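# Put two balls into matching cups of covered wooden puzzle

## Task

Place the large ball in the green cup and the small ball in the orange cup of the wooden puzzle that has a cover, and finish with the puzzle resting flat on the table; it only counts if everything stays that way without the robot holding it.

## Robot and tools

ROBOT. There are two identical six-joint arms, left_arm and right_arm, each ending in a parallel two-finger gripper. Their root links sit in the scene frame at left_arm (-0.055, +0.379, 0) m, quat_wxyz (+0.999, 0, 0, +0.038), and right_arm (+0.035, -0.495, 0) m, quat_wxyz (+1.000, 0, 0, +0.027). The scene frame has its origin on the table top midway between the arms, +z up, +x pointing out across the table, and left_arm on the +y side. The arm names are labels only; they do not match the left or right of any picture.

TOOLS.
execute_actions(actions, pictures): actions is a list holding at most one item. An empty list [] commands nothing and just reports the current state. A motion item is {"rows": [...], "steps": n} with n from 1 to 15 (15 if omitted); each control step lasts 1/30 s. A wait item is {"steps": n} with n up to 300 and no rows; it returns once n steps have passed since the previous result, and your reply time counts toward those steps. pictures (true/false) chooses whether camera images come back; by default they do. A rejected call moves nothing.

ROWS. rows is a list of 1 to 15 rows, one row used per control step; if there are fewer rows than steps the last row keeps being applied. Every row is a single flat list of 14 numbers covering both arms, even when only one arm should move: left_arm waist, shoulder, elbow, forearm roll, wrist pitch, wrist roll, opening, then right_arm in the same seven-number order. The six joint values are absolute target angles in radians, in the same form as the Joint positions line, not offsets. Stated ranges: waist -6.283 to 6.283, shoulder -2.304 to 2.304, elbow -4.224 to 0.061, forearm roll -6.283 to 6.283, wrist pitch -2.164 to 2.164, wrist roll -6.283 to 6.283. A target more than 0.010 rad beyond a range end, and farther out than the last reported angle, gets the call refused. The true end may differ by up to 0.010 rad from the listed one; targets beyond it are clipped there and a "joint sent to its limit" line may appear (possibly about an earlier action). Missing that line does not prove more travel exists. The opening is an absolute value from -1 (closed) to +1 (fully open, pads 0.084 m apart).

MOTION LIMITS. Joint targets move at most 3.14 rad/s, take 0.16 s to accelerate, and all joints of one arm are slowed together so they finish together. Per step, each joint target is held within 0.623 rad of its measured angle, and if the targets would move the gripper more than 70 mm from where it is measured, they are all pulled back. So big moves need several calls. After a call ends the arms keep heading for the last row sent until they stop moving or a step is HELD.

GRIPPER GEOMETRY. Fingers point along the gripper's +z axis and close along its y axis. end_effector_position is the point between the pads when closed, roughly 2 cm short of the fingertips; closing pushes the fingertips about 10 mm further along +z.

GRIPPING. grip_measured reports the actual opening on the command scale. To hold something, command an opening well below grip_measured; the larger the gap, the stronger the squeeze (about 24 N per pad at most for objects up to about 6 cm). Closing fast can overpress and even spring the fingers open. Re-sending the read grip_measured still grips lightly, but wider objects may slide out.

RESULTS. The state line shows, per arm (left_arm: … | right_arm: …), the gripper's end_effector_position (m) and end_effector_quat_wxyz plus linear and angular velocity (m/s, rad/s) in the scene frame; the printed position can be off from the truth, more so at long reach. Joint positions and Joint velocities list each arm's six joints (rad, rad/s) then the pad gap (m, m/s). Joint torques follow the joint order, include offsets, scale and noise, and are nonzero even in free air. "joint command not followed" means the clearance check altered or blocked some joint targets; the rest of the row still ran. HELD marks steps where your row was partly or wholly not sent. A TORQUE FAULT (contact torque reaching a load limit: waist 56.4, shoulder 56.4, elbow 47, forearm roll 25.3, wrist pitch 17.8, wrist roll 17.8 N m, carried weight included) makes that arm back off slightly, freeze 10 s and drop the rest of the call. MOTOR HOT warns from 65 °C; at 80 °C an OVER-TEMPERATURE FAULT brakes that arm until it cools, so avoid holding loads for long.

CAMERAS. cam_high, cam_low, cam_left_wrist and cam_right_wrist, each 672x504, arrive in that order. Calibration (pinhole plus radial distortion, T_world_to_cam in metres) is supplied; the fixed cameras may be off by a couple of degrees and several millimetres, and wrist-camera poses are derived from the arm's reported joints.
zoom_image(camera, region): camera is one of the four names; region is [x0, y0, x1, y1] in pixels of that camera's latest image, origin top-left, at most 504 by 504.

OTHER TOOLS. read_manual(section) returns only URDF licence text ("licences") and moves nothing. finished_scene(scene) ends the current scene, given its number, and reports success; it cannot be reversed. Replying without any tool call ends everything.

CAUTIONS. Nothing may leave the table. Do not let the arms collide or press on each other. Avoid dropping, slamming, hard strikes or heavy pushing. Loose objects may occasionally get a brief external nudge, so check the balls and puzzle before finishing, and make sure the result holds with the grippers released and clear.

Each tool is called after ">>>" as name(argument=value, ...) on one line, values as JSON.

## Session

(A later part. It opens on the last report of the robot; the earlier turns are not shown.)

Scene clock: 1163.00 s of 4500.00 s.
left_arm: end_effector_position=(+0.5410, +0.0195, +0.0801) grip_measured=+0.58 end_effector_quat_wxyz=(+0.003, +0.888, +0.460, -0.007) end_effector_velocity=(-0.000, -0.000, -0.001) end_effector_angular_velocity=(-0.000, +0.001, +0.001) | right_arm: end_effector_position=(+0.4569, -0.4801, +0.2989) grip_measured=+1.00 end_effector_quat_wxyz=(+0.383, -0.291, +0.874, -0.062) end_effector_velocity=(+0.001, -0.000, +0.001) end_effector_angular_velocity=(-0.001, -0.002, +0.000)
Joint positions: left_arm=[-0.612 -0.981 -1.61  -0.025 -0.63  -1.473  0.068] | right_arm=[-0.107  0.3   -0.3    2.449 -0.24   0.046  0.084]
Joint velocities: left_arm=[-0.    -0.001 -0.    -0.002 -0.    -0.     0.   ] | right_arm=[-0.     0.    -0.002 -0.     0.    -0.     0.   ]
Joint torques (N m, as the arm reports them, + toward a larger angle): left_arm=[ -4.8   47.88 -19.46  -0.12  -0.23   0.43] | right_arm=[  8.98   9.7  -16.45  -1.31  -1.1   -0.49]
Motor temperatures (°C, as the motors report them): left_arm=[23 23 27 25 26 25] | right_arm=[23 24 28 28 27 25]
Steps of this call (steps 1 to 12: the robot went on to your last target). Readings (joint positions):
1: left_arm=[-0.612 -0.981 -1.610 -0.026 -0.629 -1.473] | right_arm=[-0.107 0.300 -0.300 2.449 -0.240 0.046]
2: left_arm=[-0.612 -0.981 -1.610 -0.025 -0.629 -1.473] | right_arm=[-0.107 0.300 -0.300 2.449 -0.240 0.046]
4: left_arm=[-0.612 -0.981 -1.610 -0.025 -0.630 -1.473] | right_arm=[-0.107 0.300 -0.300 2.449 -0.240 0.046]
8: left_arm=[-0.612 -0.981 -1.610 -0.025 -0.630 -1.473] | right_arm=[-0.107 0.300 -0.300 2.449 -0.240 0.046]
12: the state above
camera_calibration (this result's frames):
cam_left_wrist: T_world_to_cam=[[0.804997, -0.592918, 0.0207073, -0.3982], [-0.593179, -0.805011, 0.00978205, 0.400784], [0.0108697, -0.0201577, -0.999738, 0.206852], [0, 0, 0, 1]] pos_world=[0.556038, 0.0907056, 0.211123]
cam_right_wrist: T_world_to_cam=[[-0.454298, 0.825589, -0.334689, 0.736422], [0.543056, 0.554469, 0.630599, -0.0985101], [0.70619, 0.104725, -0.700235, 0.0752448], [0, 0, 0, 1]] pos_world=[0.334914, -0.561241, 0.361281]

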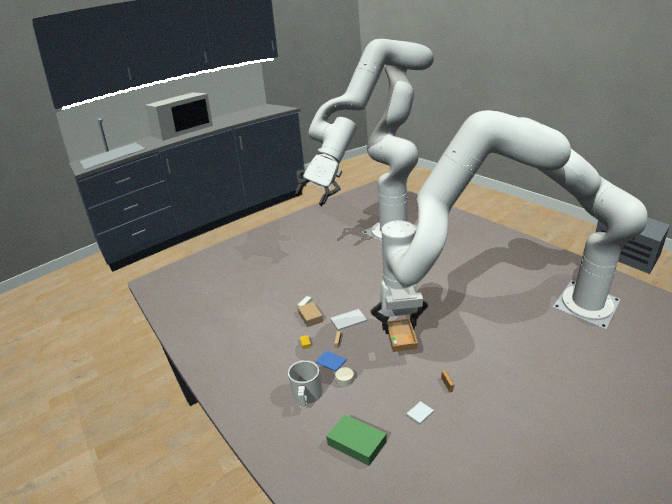

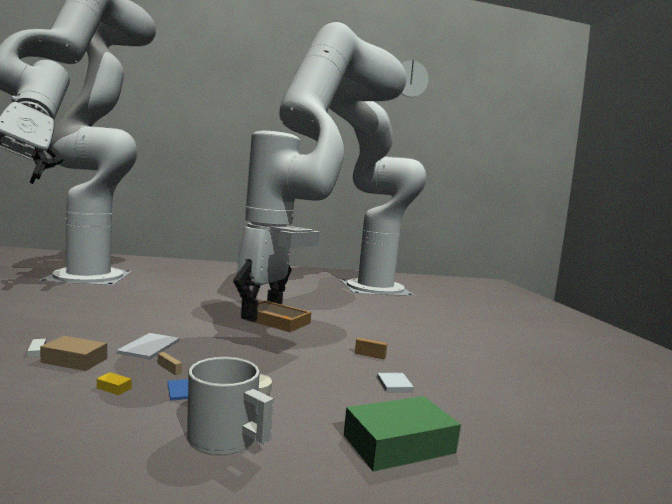

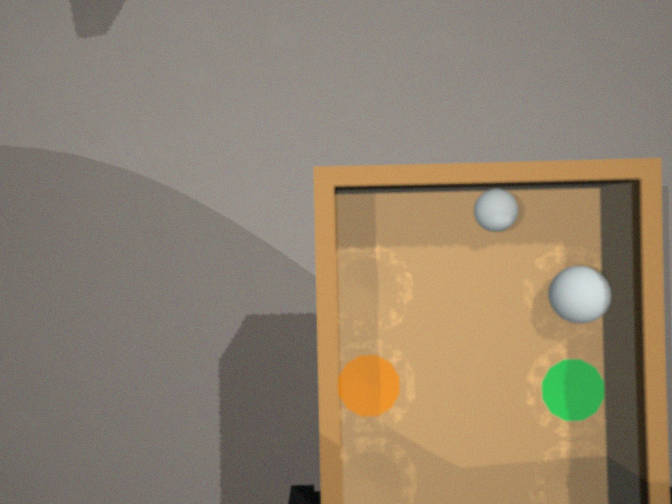

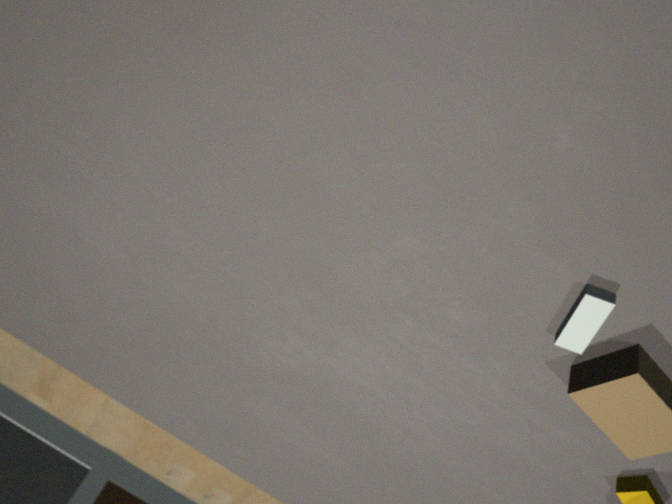

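>>> execute_actions(actions=[])

Scene clock: 1166.37 s of 4500.00 s.
left_arm: end_effector_position=(+0.5410, +0.0195, +0.0801) grip_measured=+0.58 end_effector_quat_wxyz=(+0.003, +0.888, +0.460, -0.007) end_effector_velocity=(+0.000, -0.000, +0.000) end_effector_angular_velocity=(-0.000, -0.000, +0.000) | right_arm: end_effector_position=(+0.4569, -0.4801, +0.2989) grip_measured=+1.00 end_effector_quat_wxyz=(+0.383, -0.291, +0.874, -0.062) end_effector_velocity=(+0.000, +0.000, +0.000) end_effector_angular_velocity=(+0.001, -0.000, -0.001)
Joint positions: left_arm=[-0.612 -0.981 -1.61  -0.025 -0.63  -1.473  0.068] | right_arm=[-0.107  0.3   -0.3    2.449 -0.24   0.046  0.084]
Joint velocities: left_arm=[-0.  0. -0. -0. -0.  0. -0.] | right_arm=[-0.     0.     0.     0.    -0.001  0.001  0.   ]
Joint torques (N m, as the arm reports them, + toward a larger angle): left_arm=[ -5.04  47.79 -19.46   0.09  -0.22   0.45] | right_arm=[  9.13   9.84 -17.12  -1.02  -1.02  -0.39]
Motor temperatures (°C, as the motors report them): left_arm=[23 23 27 25 26 25] | right_arm=[23 24 28 28 27 25]
Steps of this call (steps 1 to 15: the robot went on to your last target; steps 16 to 90: nothing new was sent; then 0.37 s passed at rest). Readings (joint positions):
1: left_arm=[-0.612 -0.981 -1.610 -0.025 -0.630 -1.473] | right_arm=[-0.107 0.300 -0.300 2.449 -0.240 0.046]
2: left_arm=[-0.612 -0.981 -1.610 -0.025 -0.630 -1.473] | right_arm=[-0.107 0.300 -0.300 2.449 -0.240 0.046]
4: left_arm=[-0.612 -0.981 -1.610 -0.025 -0.630 -1.473] | right_arm=[-0.107 0.300 -0.300 2.449 -0.240 0.046]
8: left_arm=[-0.612 -0.981 -1.610 -0.025 -0.630 -1.473] | right_arm=[-0.107 0.300 -0.300 2.449 -0.240 0.046]
90: the state above
All arms were judged still, so your last target was given up. Only a new action makes them travel on or press farther. Fingers that are still opening or closing keep moving.
camera_calibration (this result's frames):
cam_left_wrist: T_world_to_cam=[[0.804997, -0.592919, 0.0206807, -0.398191], [-0.59318, -0.80501, 0.00978218, 0.400785], [0.0108482, -0.020142, -0.999738, 0.206863], [0, 0, 0, 1]] pos_world=[0.556036, 0.0907076, 0.211124]
cam_right_wrist: T_world_to_cam=[[-0.454298, 0.825589, -0.334689, 0.736422], [0.543056, 0.554469, 0.630599, -0.09851], [0.70619, 0.104725, -0.700235, 0.0752448], [0, 0, 0, 1]] pos_world=[0.334914, -0.561241, 0.361281]

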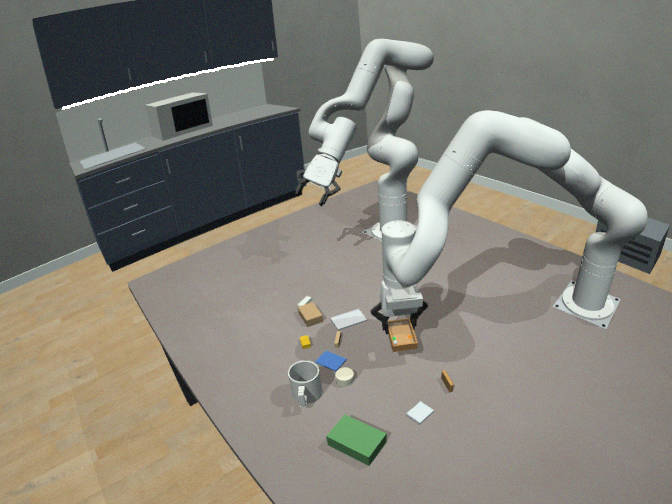

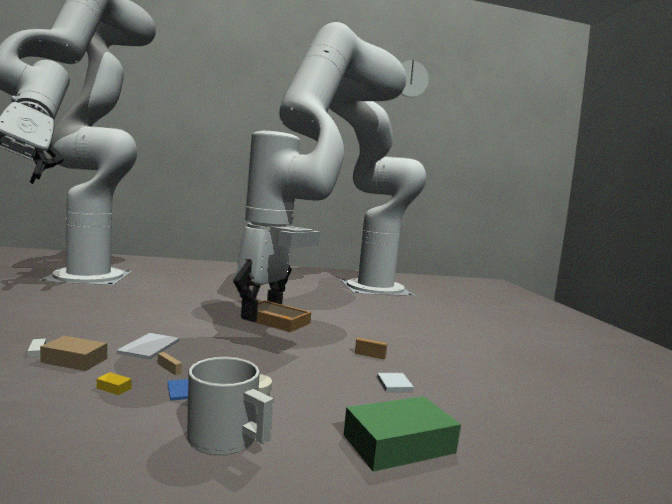

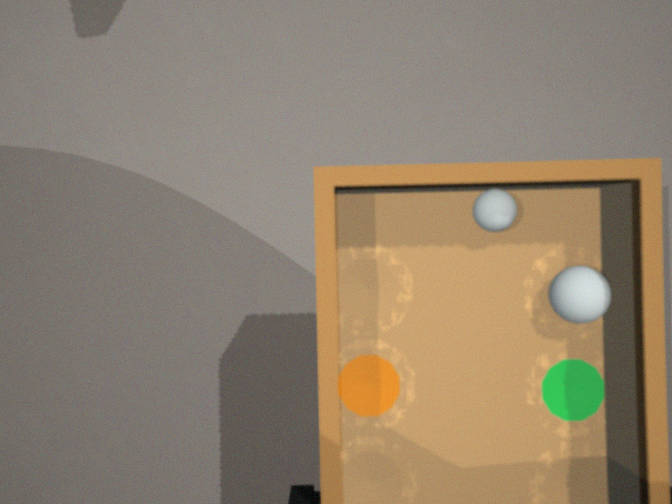

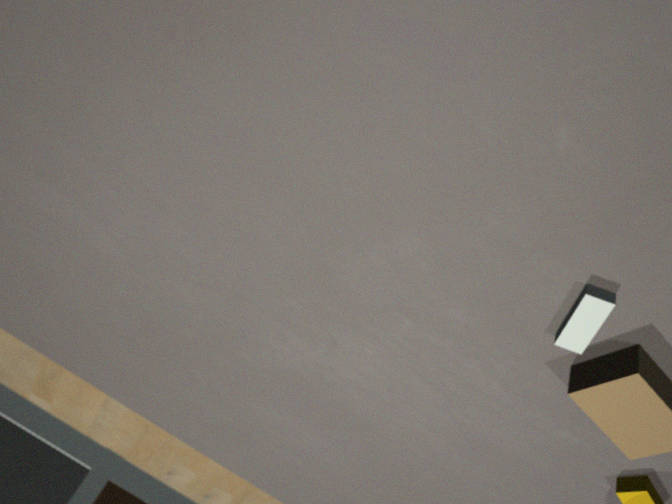

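>>> execute_actions(actions=[{"rows": [[-0.6124,-0.9812,-1.6099,0.051,-0.6270,-1.5345,0,-0.107,0.3,-0.3,2.449,-0.24,0.046,1],[-0.6124,-0.9812,-1.6099,0.1193,-0.6266,-1.5898,0,-0.107,0.3,-0.3,2.449,-0.24,0.046,1]], "steps": 9}], pictures=false)

>>> execute_actions(actions=[{"rows": [[-0.6124,-0.9812,-1.6099,0.051,-0.6270,-1.5345,0,-0.107,0.3,-0.3,2.449,-0.24,0.046,1],[-0.6124,-0.9812,-1.6099,-0.0338,-0.6305,-1.4658,0,-0.107,0.3,-0.3,2.449,-0.24,0.046,1],[-0.6124,-0.9812,-1.6099,-0.0842,-0.6343,-1.4250,0,-0.107,0.3,-0.3,2.449,-0.24,0.046,1]], "steps": 10}])

>>> execute_actions(actions=[{"rows": [[-0.6124,-0.9812,-1.6099,-0.0422,-0.6311,-1.4590,0,-0.107,0.3,-0.3,2.449,-0.24,0.046,1],[-0.6124,-0.9812,-1.6099,0.0,-0.6287,-1.4932,0,-0.107,0.3,-0.3,2.449,-0.24,0.046,1]], "steps": 13}])

>>> execute_actions(actions=[{"steps": 12}])

Scene clock: 1239.30 s of 4500.00 s.
left_arm: end_effector_position=(+0.5516, +0.0346, +0.0806) grip_measured=+0.58 end_effector_quat_wxyz=(-0.014, +0.888, +0.460, +0.027) end_effector_velocity=(+0.014, +0.019, +0.001) end_effector_angular_velocity=(+0.081, -0.062, +0.007) | right_arm: end_effector_position=(+0.4569, -0.4801, +0.2989) grip_measured=+1.00 end_effector_quat_wxyz=(+0.383, -0.291, +0.874, -0.062) end_effector_velocity=(-0.001, +0.000, -0.001) end_effector_angular_velocity=(+0.002, +0.001, -0.000)
Joint positions: left_arm=[-0.612 -0.981 -1.61   0.103 -0.627 -1.576  0.068] | right_arm=[-0.107  0.3   -0.3    2.449 -0.24   0.046  0.084]
Joint velocities: left_arm=[-0.001  0.     0.001  0.173  0.004 -0.149  0.   ] | right_arm=[-0.    -0.     0.002  0.001 -0.002  0.    -0.   ]
Joint torques (N m, as the arm reports them, + toward a larger angle): left_arm=[ -5.04  47.22 -19.49  -1.53  -0.24   0.59] | right_arm=[  8.74  10.3  -16.88  -1.46  -1.13  -0.33]
Motor temperatures (°C, as the motors report them): left_arm=[23 23 27 25 26 25] | right_arm=[23 24 28 28 27 25]
Steps of this call (steps 1 to 90: nothing new was sent; then 69.63 s passed at rest; steps 91 to 99: all 9 steps of this action). Readings (joint positions):
91: left_arm=[-0.612 -0.981 -1.610 -0.025 -0.630 -1.473] | right_arm=[-0.107 0.300 -0.300 2.449 -0.240 0.046]
92: left_arm=[-0.612 -0.981 -1.610 -0.020 -0.630 -1.477] | right_arm=[-0.107 0.300 -0.300 2.449 -0.240 0.046]
94: left_arm=[-0.612 -0.981 -1.610 0.019 -0.629 -1.509] | right_arm=[-0.107 0.300 -0.300 2.449 -0.240 0.046]
98: left_arm=[-0.612 -0.981 -1.610 0.096 -0.627 -1.570] | right_arm=[-0.107 0.300 -0.300 2.449 -0.240 0.046]
99: the state above

Scene clock: 1239.63 s of 4500.00 s.
left_arm: end_effector_position=(+0.5375, +0.0150, +0.0801) grip_measured=+0.58 end_effector_quat_wxyz=(+0.008, +0.888, +0.460, -0.017) end_effector_velocity=(-0.015, -0.026, +0.002) end_effector_angular_velocity=(-0.107, +0.066, -0.009) | right_arm: end_effector_position=(+0.4569, -0.4801, +0.2989) grip_measured=+1.00 end_effector_quat_wxyz=(+0.383, -0.291, +0.874, -0.062) end_effector_velocity=(+0.001, +0.000, +0.001) end_effector_angular_velocity=(+0.000, -0.002, -0.000)
Joint positions: left_arm=[-0.612 -0.981 -1.61  -0.064 -0.633 -1.442  0.068] | right_arm=[-0.107  0.3   -0.3    2.449 -0.24   0.046  0.084]
Joint velocities: left_arm=[ 0.001  0.    -0.002 -0.212 -0.011  0.181  0.   ] | right_arm=[ 0.    -0.    -0.001  0.001 -0.001 -0.001 -0.   ]
Joint torques (N m, as the arm reports them, + toward a larger angle): left_arm=[ -4.45  47.99 -19.59   2.92  -0.18   0.22] | right_arm=[ 10.6   10.31 -16.65  -1.22  -0.96  -0.4 ]
Motor temperatures (°C, as the motors report them): left_arm=[23 23 27 25 26 25] | right_arm=[23 24 28 28 27 25]
Steps of this call (steps 1 to 10: all 10 steps of this action). Readings (joint positions):
1: left_arm=[-0.612 -0.981 -1.610 0.107 -0.627 -1.580] | right_arm=[-0.107 0.300 -0.300 2.449 -0.240 0.046]
2: left_arm=[-0.612 -0.981 -1.610 0.107 -0.627 -1.579] | right_arm=[-0.107 0.300 -0.300 2.449 -0.240 0.046]
4: left_arm=[-0.612 -0.981 -1.610 0.072 -0.627 -1.550] | right_arm=[-0.107 0.300 -0.300 2.449 -0.240 0.046]
8: left_arm=[-0.613 -0.981 -1.610 -0.043 -0.632 -1.460] | right_arm=[-0.107 0.300 -0.300 2.449 -0.240 0.046]
10: the state above
camera_calibration (this result's frames):
cam_left_wrist: T_world_to_cam=[[0.805684, -0.591997, 0.0202916, -0.398432], [-0.592337, -0.805019, 0.0328777, 0.392772], [-0.00312838, -0.0385085, -0.999253, 0.214622], [0, 0, 0, 1]] pos_world=[0.554335, 0.088583, 0.209633]
cam_right_wrist: T_world_to_cam=[[-0.454297, 0.825589, -0.334689, 0.736422], [0.543056, 0.554468, 0.630599, -0.0985102], [0.70619, 0.104725, -0.700235, 0.0752447], [0, 0, 0, 1]] pos_world=[0.334914, -0.561241, 0.361281]

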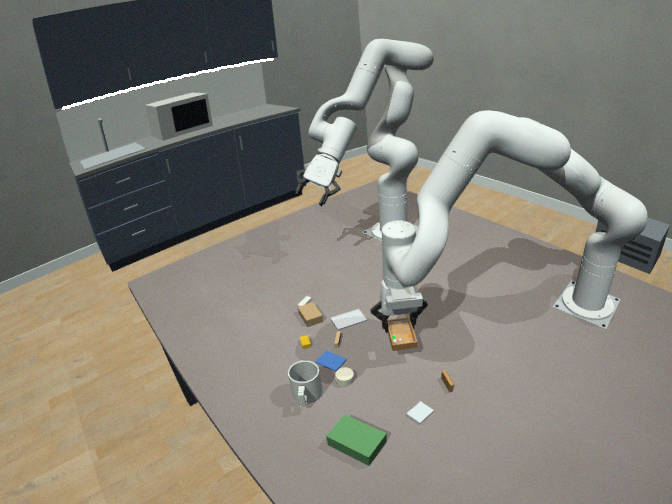

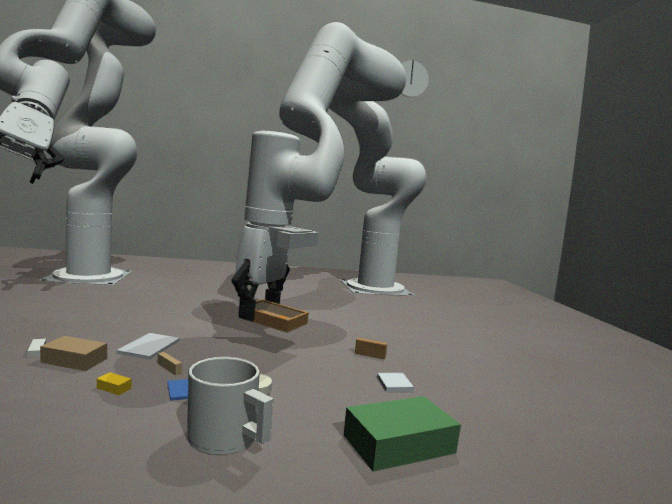

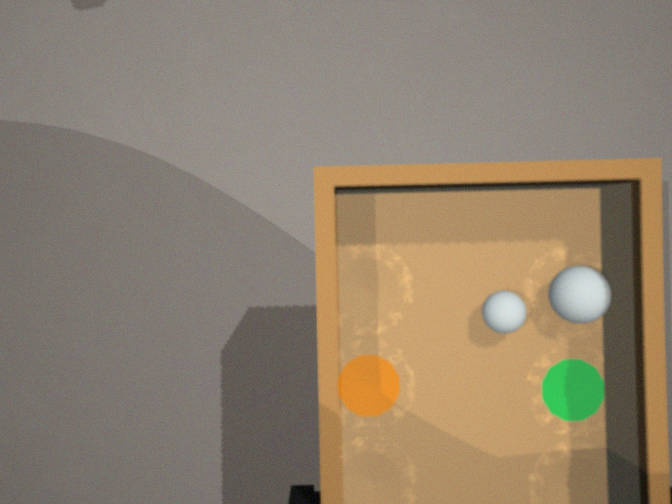

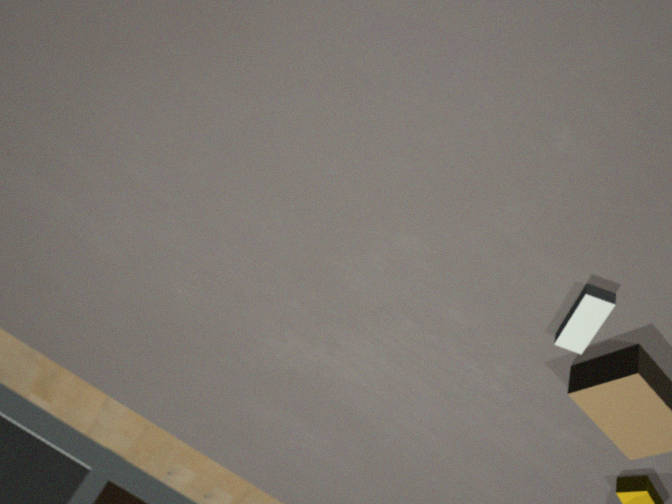

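Scene clock: 1240.07 s of 4500.00 s.
left_arm: end_effector_position=(+0.5429, +0.0223, +0.0800) grip_measured=+0.58 end_effector_quat_wxyz=(+0.000, +0.888, +0.460, -0.000) end_effector_velocity=(+0.001, +0.002, -0.000) end_effector_angular_velocity=(+0.008, -0.006, +0.002) | right_arm: end_effector_position=(+0.4569, -0.4801, +0.2989) grip_measured=+1.00 end_effector_quat_wxyz=(+0.383, -0.291, +0.874, -0.062) end_effector_velocity=(+0.001, +0.000, +0.001) end_effector_angular_velocity=(+0.000, -0.002, +0.001)
Joint positions: left_arm=[-0.612 -0.981 -1.61  -0.002 -0.629 -1.492  0.068] | right_arm=[-0.107  0.3   -0.3    2.449 -0.24   0.046  0.084]
Joint velocities: left_arm=[-0.    -0.     0.     0.017  0.001 -0.016  0.   ] | right_arm=[-0.    -0.    -0.001  0.001 -0.002 -0.001 -0.   ]
Joint torques (N m, as the arm reports them, + toward a larger angle): left_arm=[ -5.31  47.68 -19.58   0.3   -0.29   0.46] | right_arm=[  9.29  10.08 -16.81  -1.55  -1.12  -0.44]
Motor temperatures (°C, as the motors report them): left_arm=[23 23 27 25 26 25] | right_arm=[23 24 28 28 27 25]
Steps of this call (steps 1 to 13: all 13 steps of this action). Readings (joint positions):
1: left_arm=[-0.612 -0.981 -1.610 -0.070 -0.634 -1.437] | right_arm=[-0.107 0.300 -0.300 2.449 -0.240 0.046]
2: left_arm=[-0.612 -0.981 -1.610 -0.070 -0.633 -1.437] | right_arm=[-0.107 0.300 -0.300 2.449 -0.240 0.046]
4: left_arm=[-0.612 -0.981 -1.610 -0.046 -0.632 -1.457] | right_arm=[-0.107 0.300 -0.300 2.449 -0.240 0.046]
8: left_arm=[-0.612 -0.981 -1.610 -0.010 -0.629 -1.485] | right_arm=[-0.107 0.300 -0.300 2.449 -0.240 0.046]
13: the state above
camera_calibration (this result's frames):
cam_left_wrist: T_world_to_cam=[[0.804844, -0.593138, 0.0203342, -0.39799], [-0.593187, -0.805054, -0.00415136, 0.405311], [0.0188325, -0.00872079, -0.999785, 0.202283], [0, 0, 0, 1]] pos_world=[0.556936, 0.0919982, 0.212015]
cam_right_wrist: T_world_to_cam=[[-0.454298, 0.825589, -0.334689, 0.736422], [0.543056, 0.554469, 0.630599, -0.0985101], [0.70619, 0.104725, -0.700235, 0.0752448], [0, 0, 0, 1]] pos_world=[0.334914, -0.561241, 0.361281]

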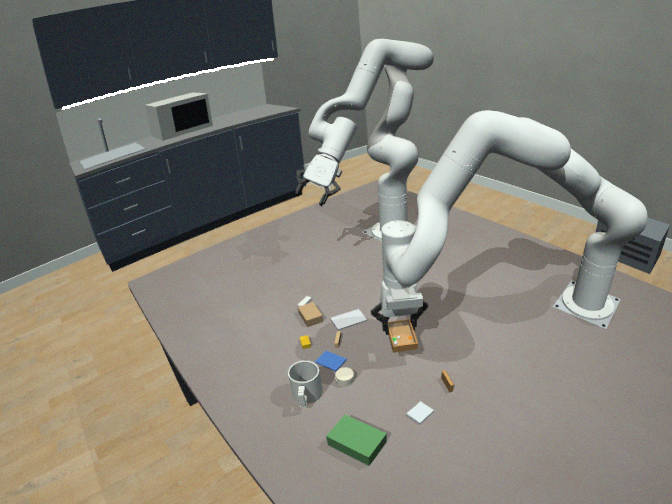

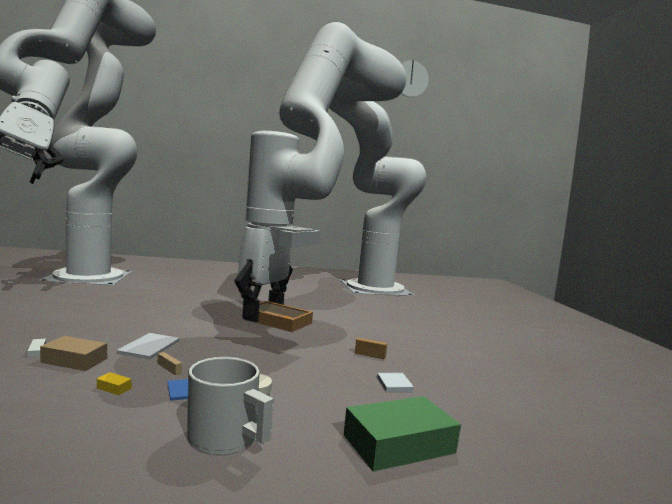

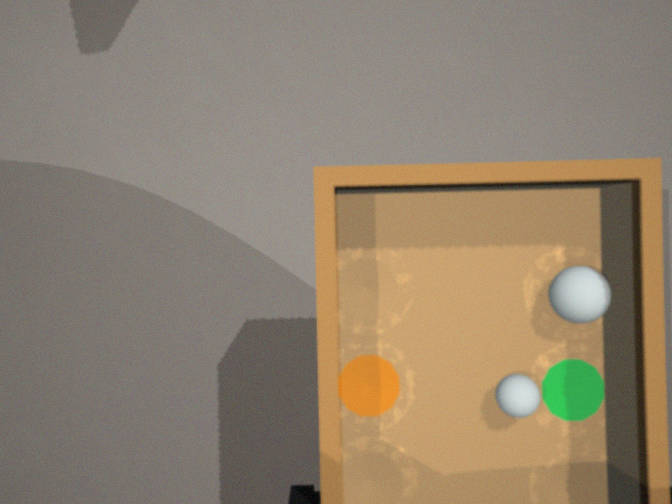

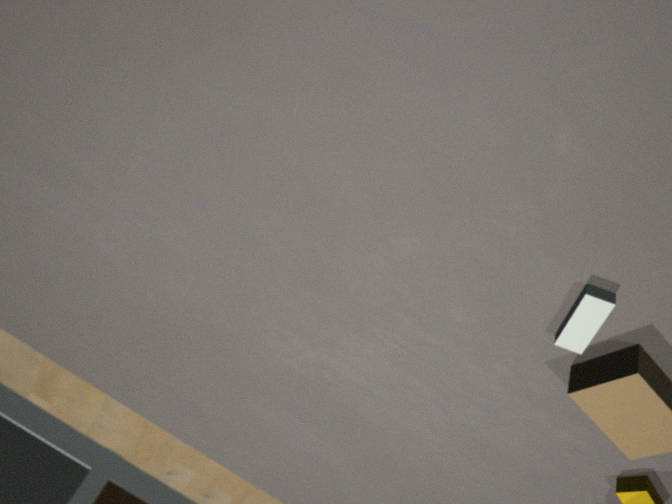

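Scene clock: 1240.47 s of 4500.00 s.
left_arm: end_effector_position=(+0.5431, +0.0225, +0.0800) grip_measured=+0.58 end_effector_quat_wxyz=(+0.000, +0.888, +0.460, -0.000) end_effector_velocity=(+0.000, -0.000, +0.000) end_effector_angular_velocity=(-0.000, -0.000, +0.001) | right_arm: end_effector_position=(+0.4569, -0.4801, +0.2989) grip_measured=+1.00 end_effector_quat_wxyz=(+0.383, -0.291, +0.874, -0.062) end_effector_velocity=(-0.001, +0.000, -0.001) end_effector_angular_velocity=(+0.000, +0.001, +0.000)
Joint positions: left_arm=[-0.612 -0.981 -1.61  -0.    -0.629 -1.493  0.068] | right_arm=[-0.107  0.3   -0.3    2.449 -0.24   0.046  0.084]
Joint velocities: left_arm=[-0.     0.001 -0.    -0.    -0.    -0.     0.   ] | right_arm=[ 0.    -0.     0.001 -0.001  0.     0.001 -0.   ]
Joint torques (N m, as the arm reports them, + toward a larger angle): left_arm=[ -5.1   47.65 -19.4    0.18  -0.19   0.54] | right_arm=[  8.98  10.94 -17.22  -1.15  -1.09  -0.5 ]
Motor temperatures (°C, as the motors report them): left_arm=[23 23 27 25 26 25] | right_arm=[23 24 28 28 27 25]
Steps of this call (steps 1 to 12: the robot went on to your last target). Readings (joint positions):
1: left_arm=[-0.612 -0.981 -1.610 -0.001 -0.629 -1.492] | right_arm=[-0.107 0.300 -0.300 2.449 -0.240 0.046]
2: left_arm=[-0.612 -0.981 -1.610 -0.001 -0.629 -1.492] | right_arm=[-0.107 0.300 -0.300 2.449 -0.240 0.046]
4: left_arm=[-0.612 -0.981 -1.610 -0.001 -0.629 -1.493] | right_arm=[-0.107 0.300 -0.300 2.449 -0.240 0.046]
8: left_arm=[-0.612 -0.981 -1.610 -0.000 -0.629 -1.493] | right_arm=[-0.107 0.300 -0.300 2.449 -0.240 0.046]
12: the state above
camera_calibration (this result's frames):
cam_left_wrist: T_world_to_cam=[[0.804866, -0.593108, 0.0203558, -0.39801], [-0.593138, -0.805084, -0.00518849, 0.405621], [0.0194655, -0.00789776, -0.999779, 0.20192], [0, 0, 0, 1]] pos_world=[0.557003, 0.0920911, 0.212082]
cam_right_wrist: T_world_to_cam=[[-0.454297, 0.825589, -0.334688, 0.736422], [0.543056, 0.554468, 0.630599, -0.0985102], [0.70619, 0.104725, -0.700235, 0.0752448], [0, 0, 0, 1]] pos_world=[0.334914, -0.561241, 0.361281]

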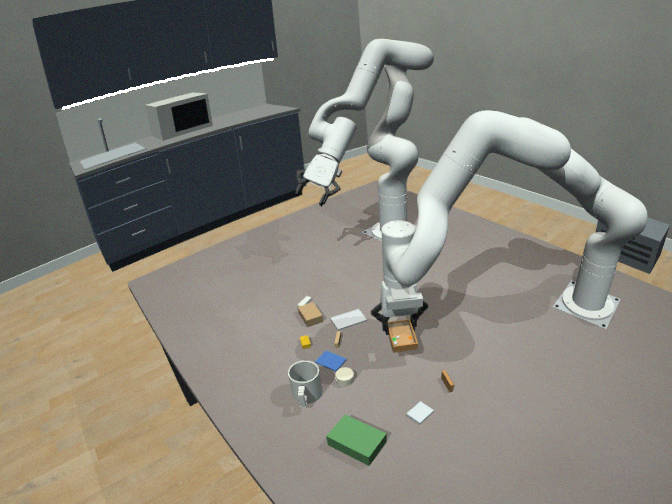

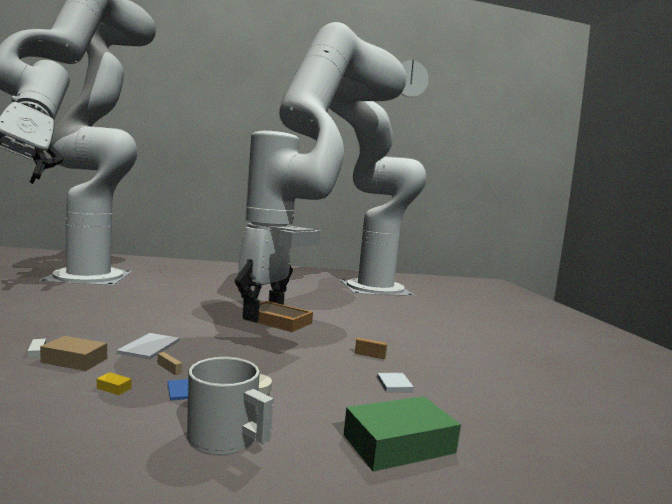

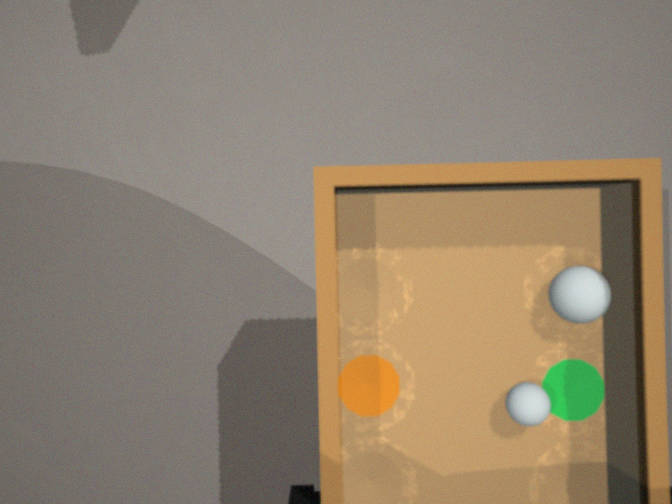

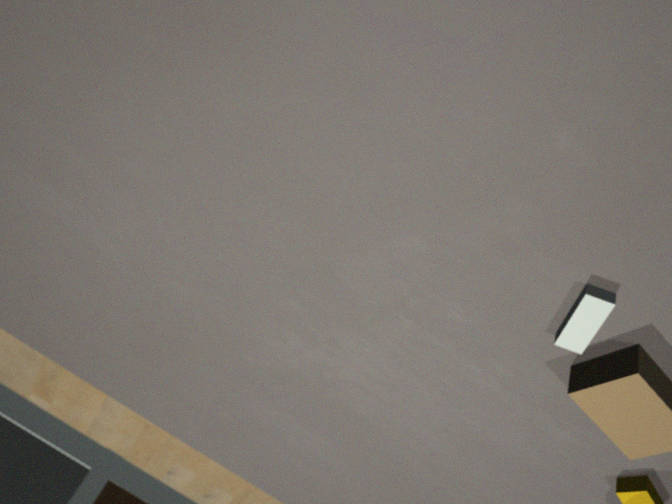

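>>> execute_actions(actions=[{"rows": [[-0.6124,-0.9812,-1.6099,-0.010,-0.5887,-1.485,0,-0.107,0.3,-0.3,2.449,-0.24,0.046,1]], "steps": 12}])

>>> execute_actions(actions=[{"steps": 30}])

Scene clock: 1243.90 s of 4500.00 s.
left_arm: end_effector_position=(+0.5506, +0.0165, +0.0802) grip_measured=+0.58 end_effector_quat_wxyz=(+0.018, +0.888, +0.460, +0.008) end_effector_velocity=(+0.002, -0.002, +0.000) end_effector_angular_velocity=(-0.008, -0.008, +0.002) | right_arm: end_effector_position=(+0.4569, -0.4801, +0.2989) grip_measured=+1.00 end_effector_quat_wxyz=(+0.383, -0.291, +0.874, -0.062) end_effector_velocity=(-0.000, -0.000, -0.000) end_effector_angular_velocity=(-0.002, +0.001, +0.000)
Joint positions: left_arm=[-0.612 -0.981 -1.61  -0.01  -0.59  -1.485  0.068] | right_arm=[-0.107  0.3   -0.3    2.449 -0.24   0.046  0.084]
Joint velocities: left_arm=[ 0.     0.     0.    -0.005  0.011  0.002  0.   ] | right_arm=[-0.     0.     0.    -0.     0.001 -0.001 -0.   ]
Joint torques (N m, as the arm reports them, + toward a larger angle): left_arm=[ -4.57  48.23 -19.44   0.08  -0.04   0.48] | right_arm=[  9.88  11.13 -16.63  -1.28  -1.07  -0.38]
Motor temperatures (°C, as the motors report them): left_arm=[23 23 27 25 26 25] | right_arm=[23 24 28 28 27 25]
Steps of this call (steps 1 to 15: the robot went on to your last target; steps 16 to 90: nothing new was sent; then 0.03 s passed at rest; steps 91 to 102: all 12 steps of this action). Readings (joint positions):
91: left_arm=[-0.612 -0.981 -1.610 -0.000 -0.628 -1.493] | right_arm=[-0.107 0.300 -0.300 2.449 -0.240 0.046]
92: left_arm=[-0.612 -0.981 -1.610 -0.001 -0.624 -1.492] | right_arm=[-0.107 0.300 -0.300 2.449 -0.240 0.046]
94: left_arm=[-0.612 -0.981 -1.610 -0.005 -0.607 -1.489] | right_arm=[-0.107 0.300 -0.300 2.449 -0.240 0.046]
98: left_arm=[-0.612 -0.981 -1.610 -0.009 -0.593 -1.486] | right_arm=[-0.107 0.300 -0.300 2.449 -0.240 0.046]
102: the state above
camera_calibration (this result's frames):
cam_left_wrist: T_world_to_cam=[[0.803634, -0.592135, 0.0595716, -0.410087], [-0.59301, -0.805187, -0.00364168, 0.405053], [0.0501227, -0.0324, -0.998217, 0.185312], [0, 0, 0, 1]] pos_world=[0.560472, 0.0893203, 0.210886]
cam_right_wrist: T_world_to_cam=[[-0.454298, 0.825589, -0.334689, 0.736422], [0.543056, 0.554469, 0.630599, -0.0985101], [0.70619, 0.104725, -0.700235, 0.0752448], [0, 0, 0, 1]] pos_world=[0.334914, -0.561241, 0.361281]

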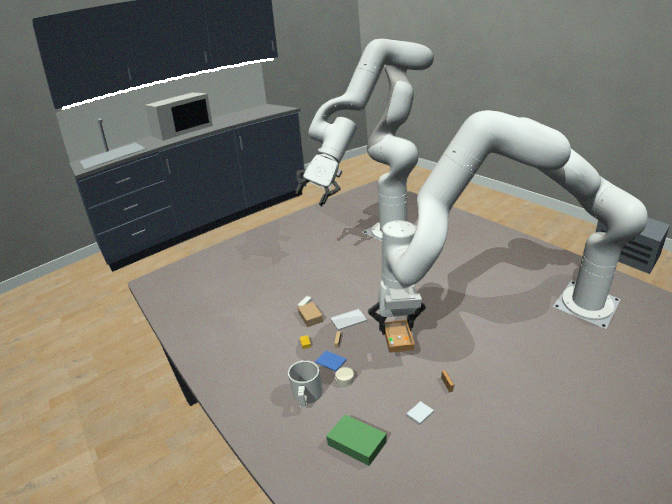

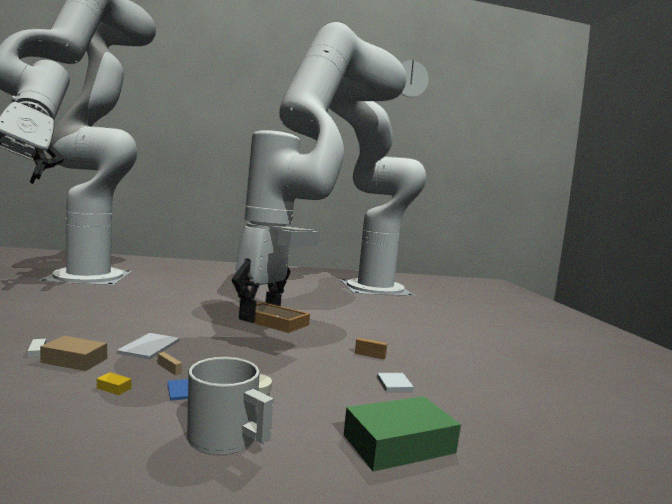

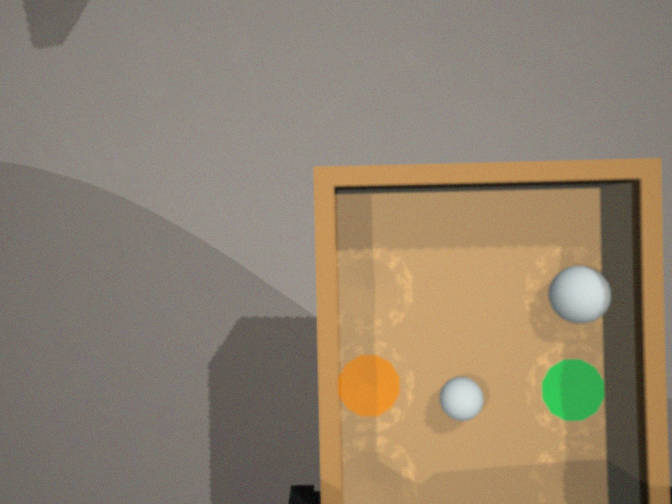

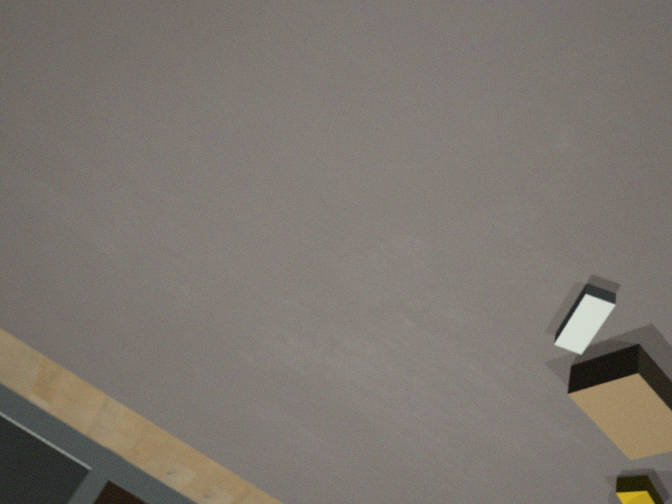

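Scene clock: 1244.90 s of 4500.00 s.
left_arm: end_effector_position=(+0.5508, +0.0163, +0.0802) grip_measured=+0.58 end_effector_quat_wxyz=(+0.018, +0.888, +0.460, +0.008) end_effector_velocity=(-0.000, -0.000, -0.000) end_effector_angular_velocity=(-0.000, +0.000, -0.000) | right_arm: end_effector_position=(+0.4569, -0.4801, +0.2989) grip_measured=+1.00 end_effector_quat_wxyz=(+0.383, -0.291, +0.874, -0.062) end_effector_velocity=(+0.000, +0.000, +0.000) end_effector_angular_velocity=(+0.001, -0.001, -0.000)
Joint positions: left_arm=[-0.612 -0.981 -1.61  -0.01  -0.589 -1.485  0.068] | right_arm=[-0.107  0.3   -0.3    2.449 -0.24   0.046  0.084]
Joint velocities: left_arm=[ 0.    -0.    -0.    -0.001 -0.     0.001 -0.   ] | right_arm=[ 0.     0.    -0.001 -0.    -0.001  0.001  0.   ]
Joint torques (N m, as the arm reports them, + toward a larger angle): left_arm=[ -5.06  47.95 -19.67  -0.13  -0.19   0.49] | right_arm=[  9.96   9.75 -16.96  -1.76  -1.07  -0.43]
Motor temperatures (°C, as the motors report them): left_arm=[23 23 27 25 26 25] | right_arm=[23 24 28 28 27 25]
Steps of this call (steps 1 to 15: the robot went on to your last target; steps 16 to 30: nothing new was sent). Readings (joint positions):
1: left_arm=[-0.612 -0.981 -1.610 -0.010 -0.589 -1.485] | right_arm=[-0.107 0.300 -0.300 2.449 -0.240 0.046]
2: left_arm=[-0.612 -0.981 -1.610 -0.010 -0.589 -1.485] | right_arm=[-0.107 0.300 -0.300 2.449 -0.240 0.046]
4: left_arm=[-0.612 -0.981 -1.610 -0.010 -0.589 -1.485] | right_arm=[-0.107 0.300 -0.300 2.449 -0.240 0.046]
8: left_arm=[-0.612 -0.981 -1.610 -0.010 -0.589 -1.485] | right_arm=[-0.107 0.300 -0.300 2.449 -0.240 0.046]
30: the state above
All arms were judged still, so your last target was given up. Only a new action makes them travel on or press farther. Fingers that are still opening or closing keep moving.
camera_calibration (this result's frames):
cam_left_wrist: T_world_to_cam=[[0.803583, -0.59209, 0.0606981, -0.410428], [-0.593003, -0.805192, -0.00360596, 0.405037], [0.0510087, -0.0330965, -0.99815, 0.184829], [0, 0, 0, 1]] pos_world=[0.560574, 0.0892396, 0.21086]
cam_right_wrist: T_world_to_cam=[[-0.454297, 0.825589, -0.334688, 0.736422], [0.543056, 0.554468, 0.630599, -0.0985104], [0.70619, 0.104725, -0.700235, 0.0752447], [0, 0, 0, 1]] pos_world=[0.334914, -0.561241, 0.361281]

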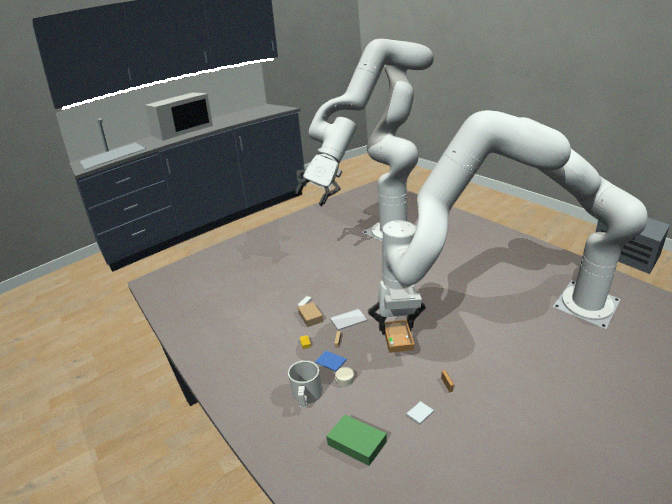

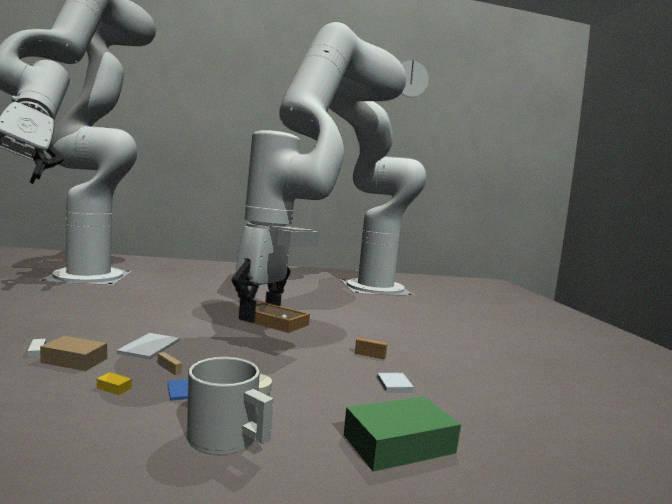

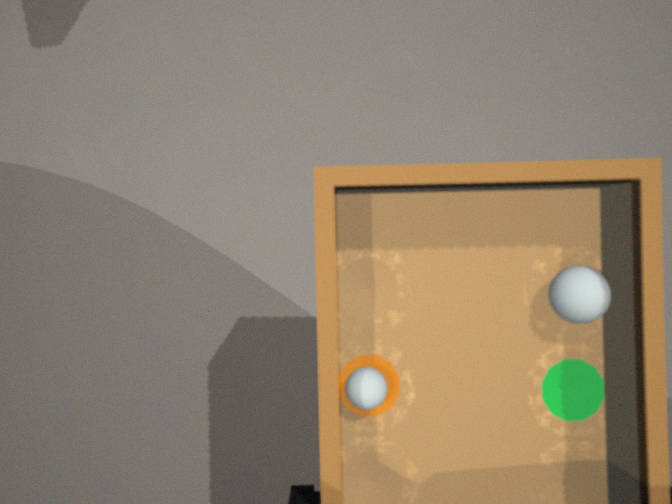

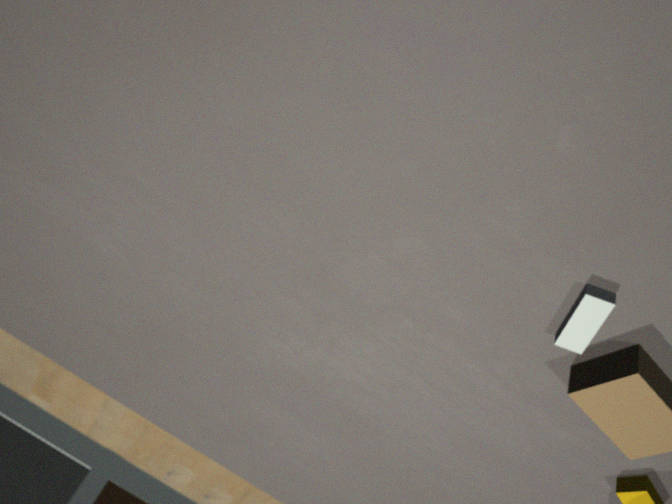

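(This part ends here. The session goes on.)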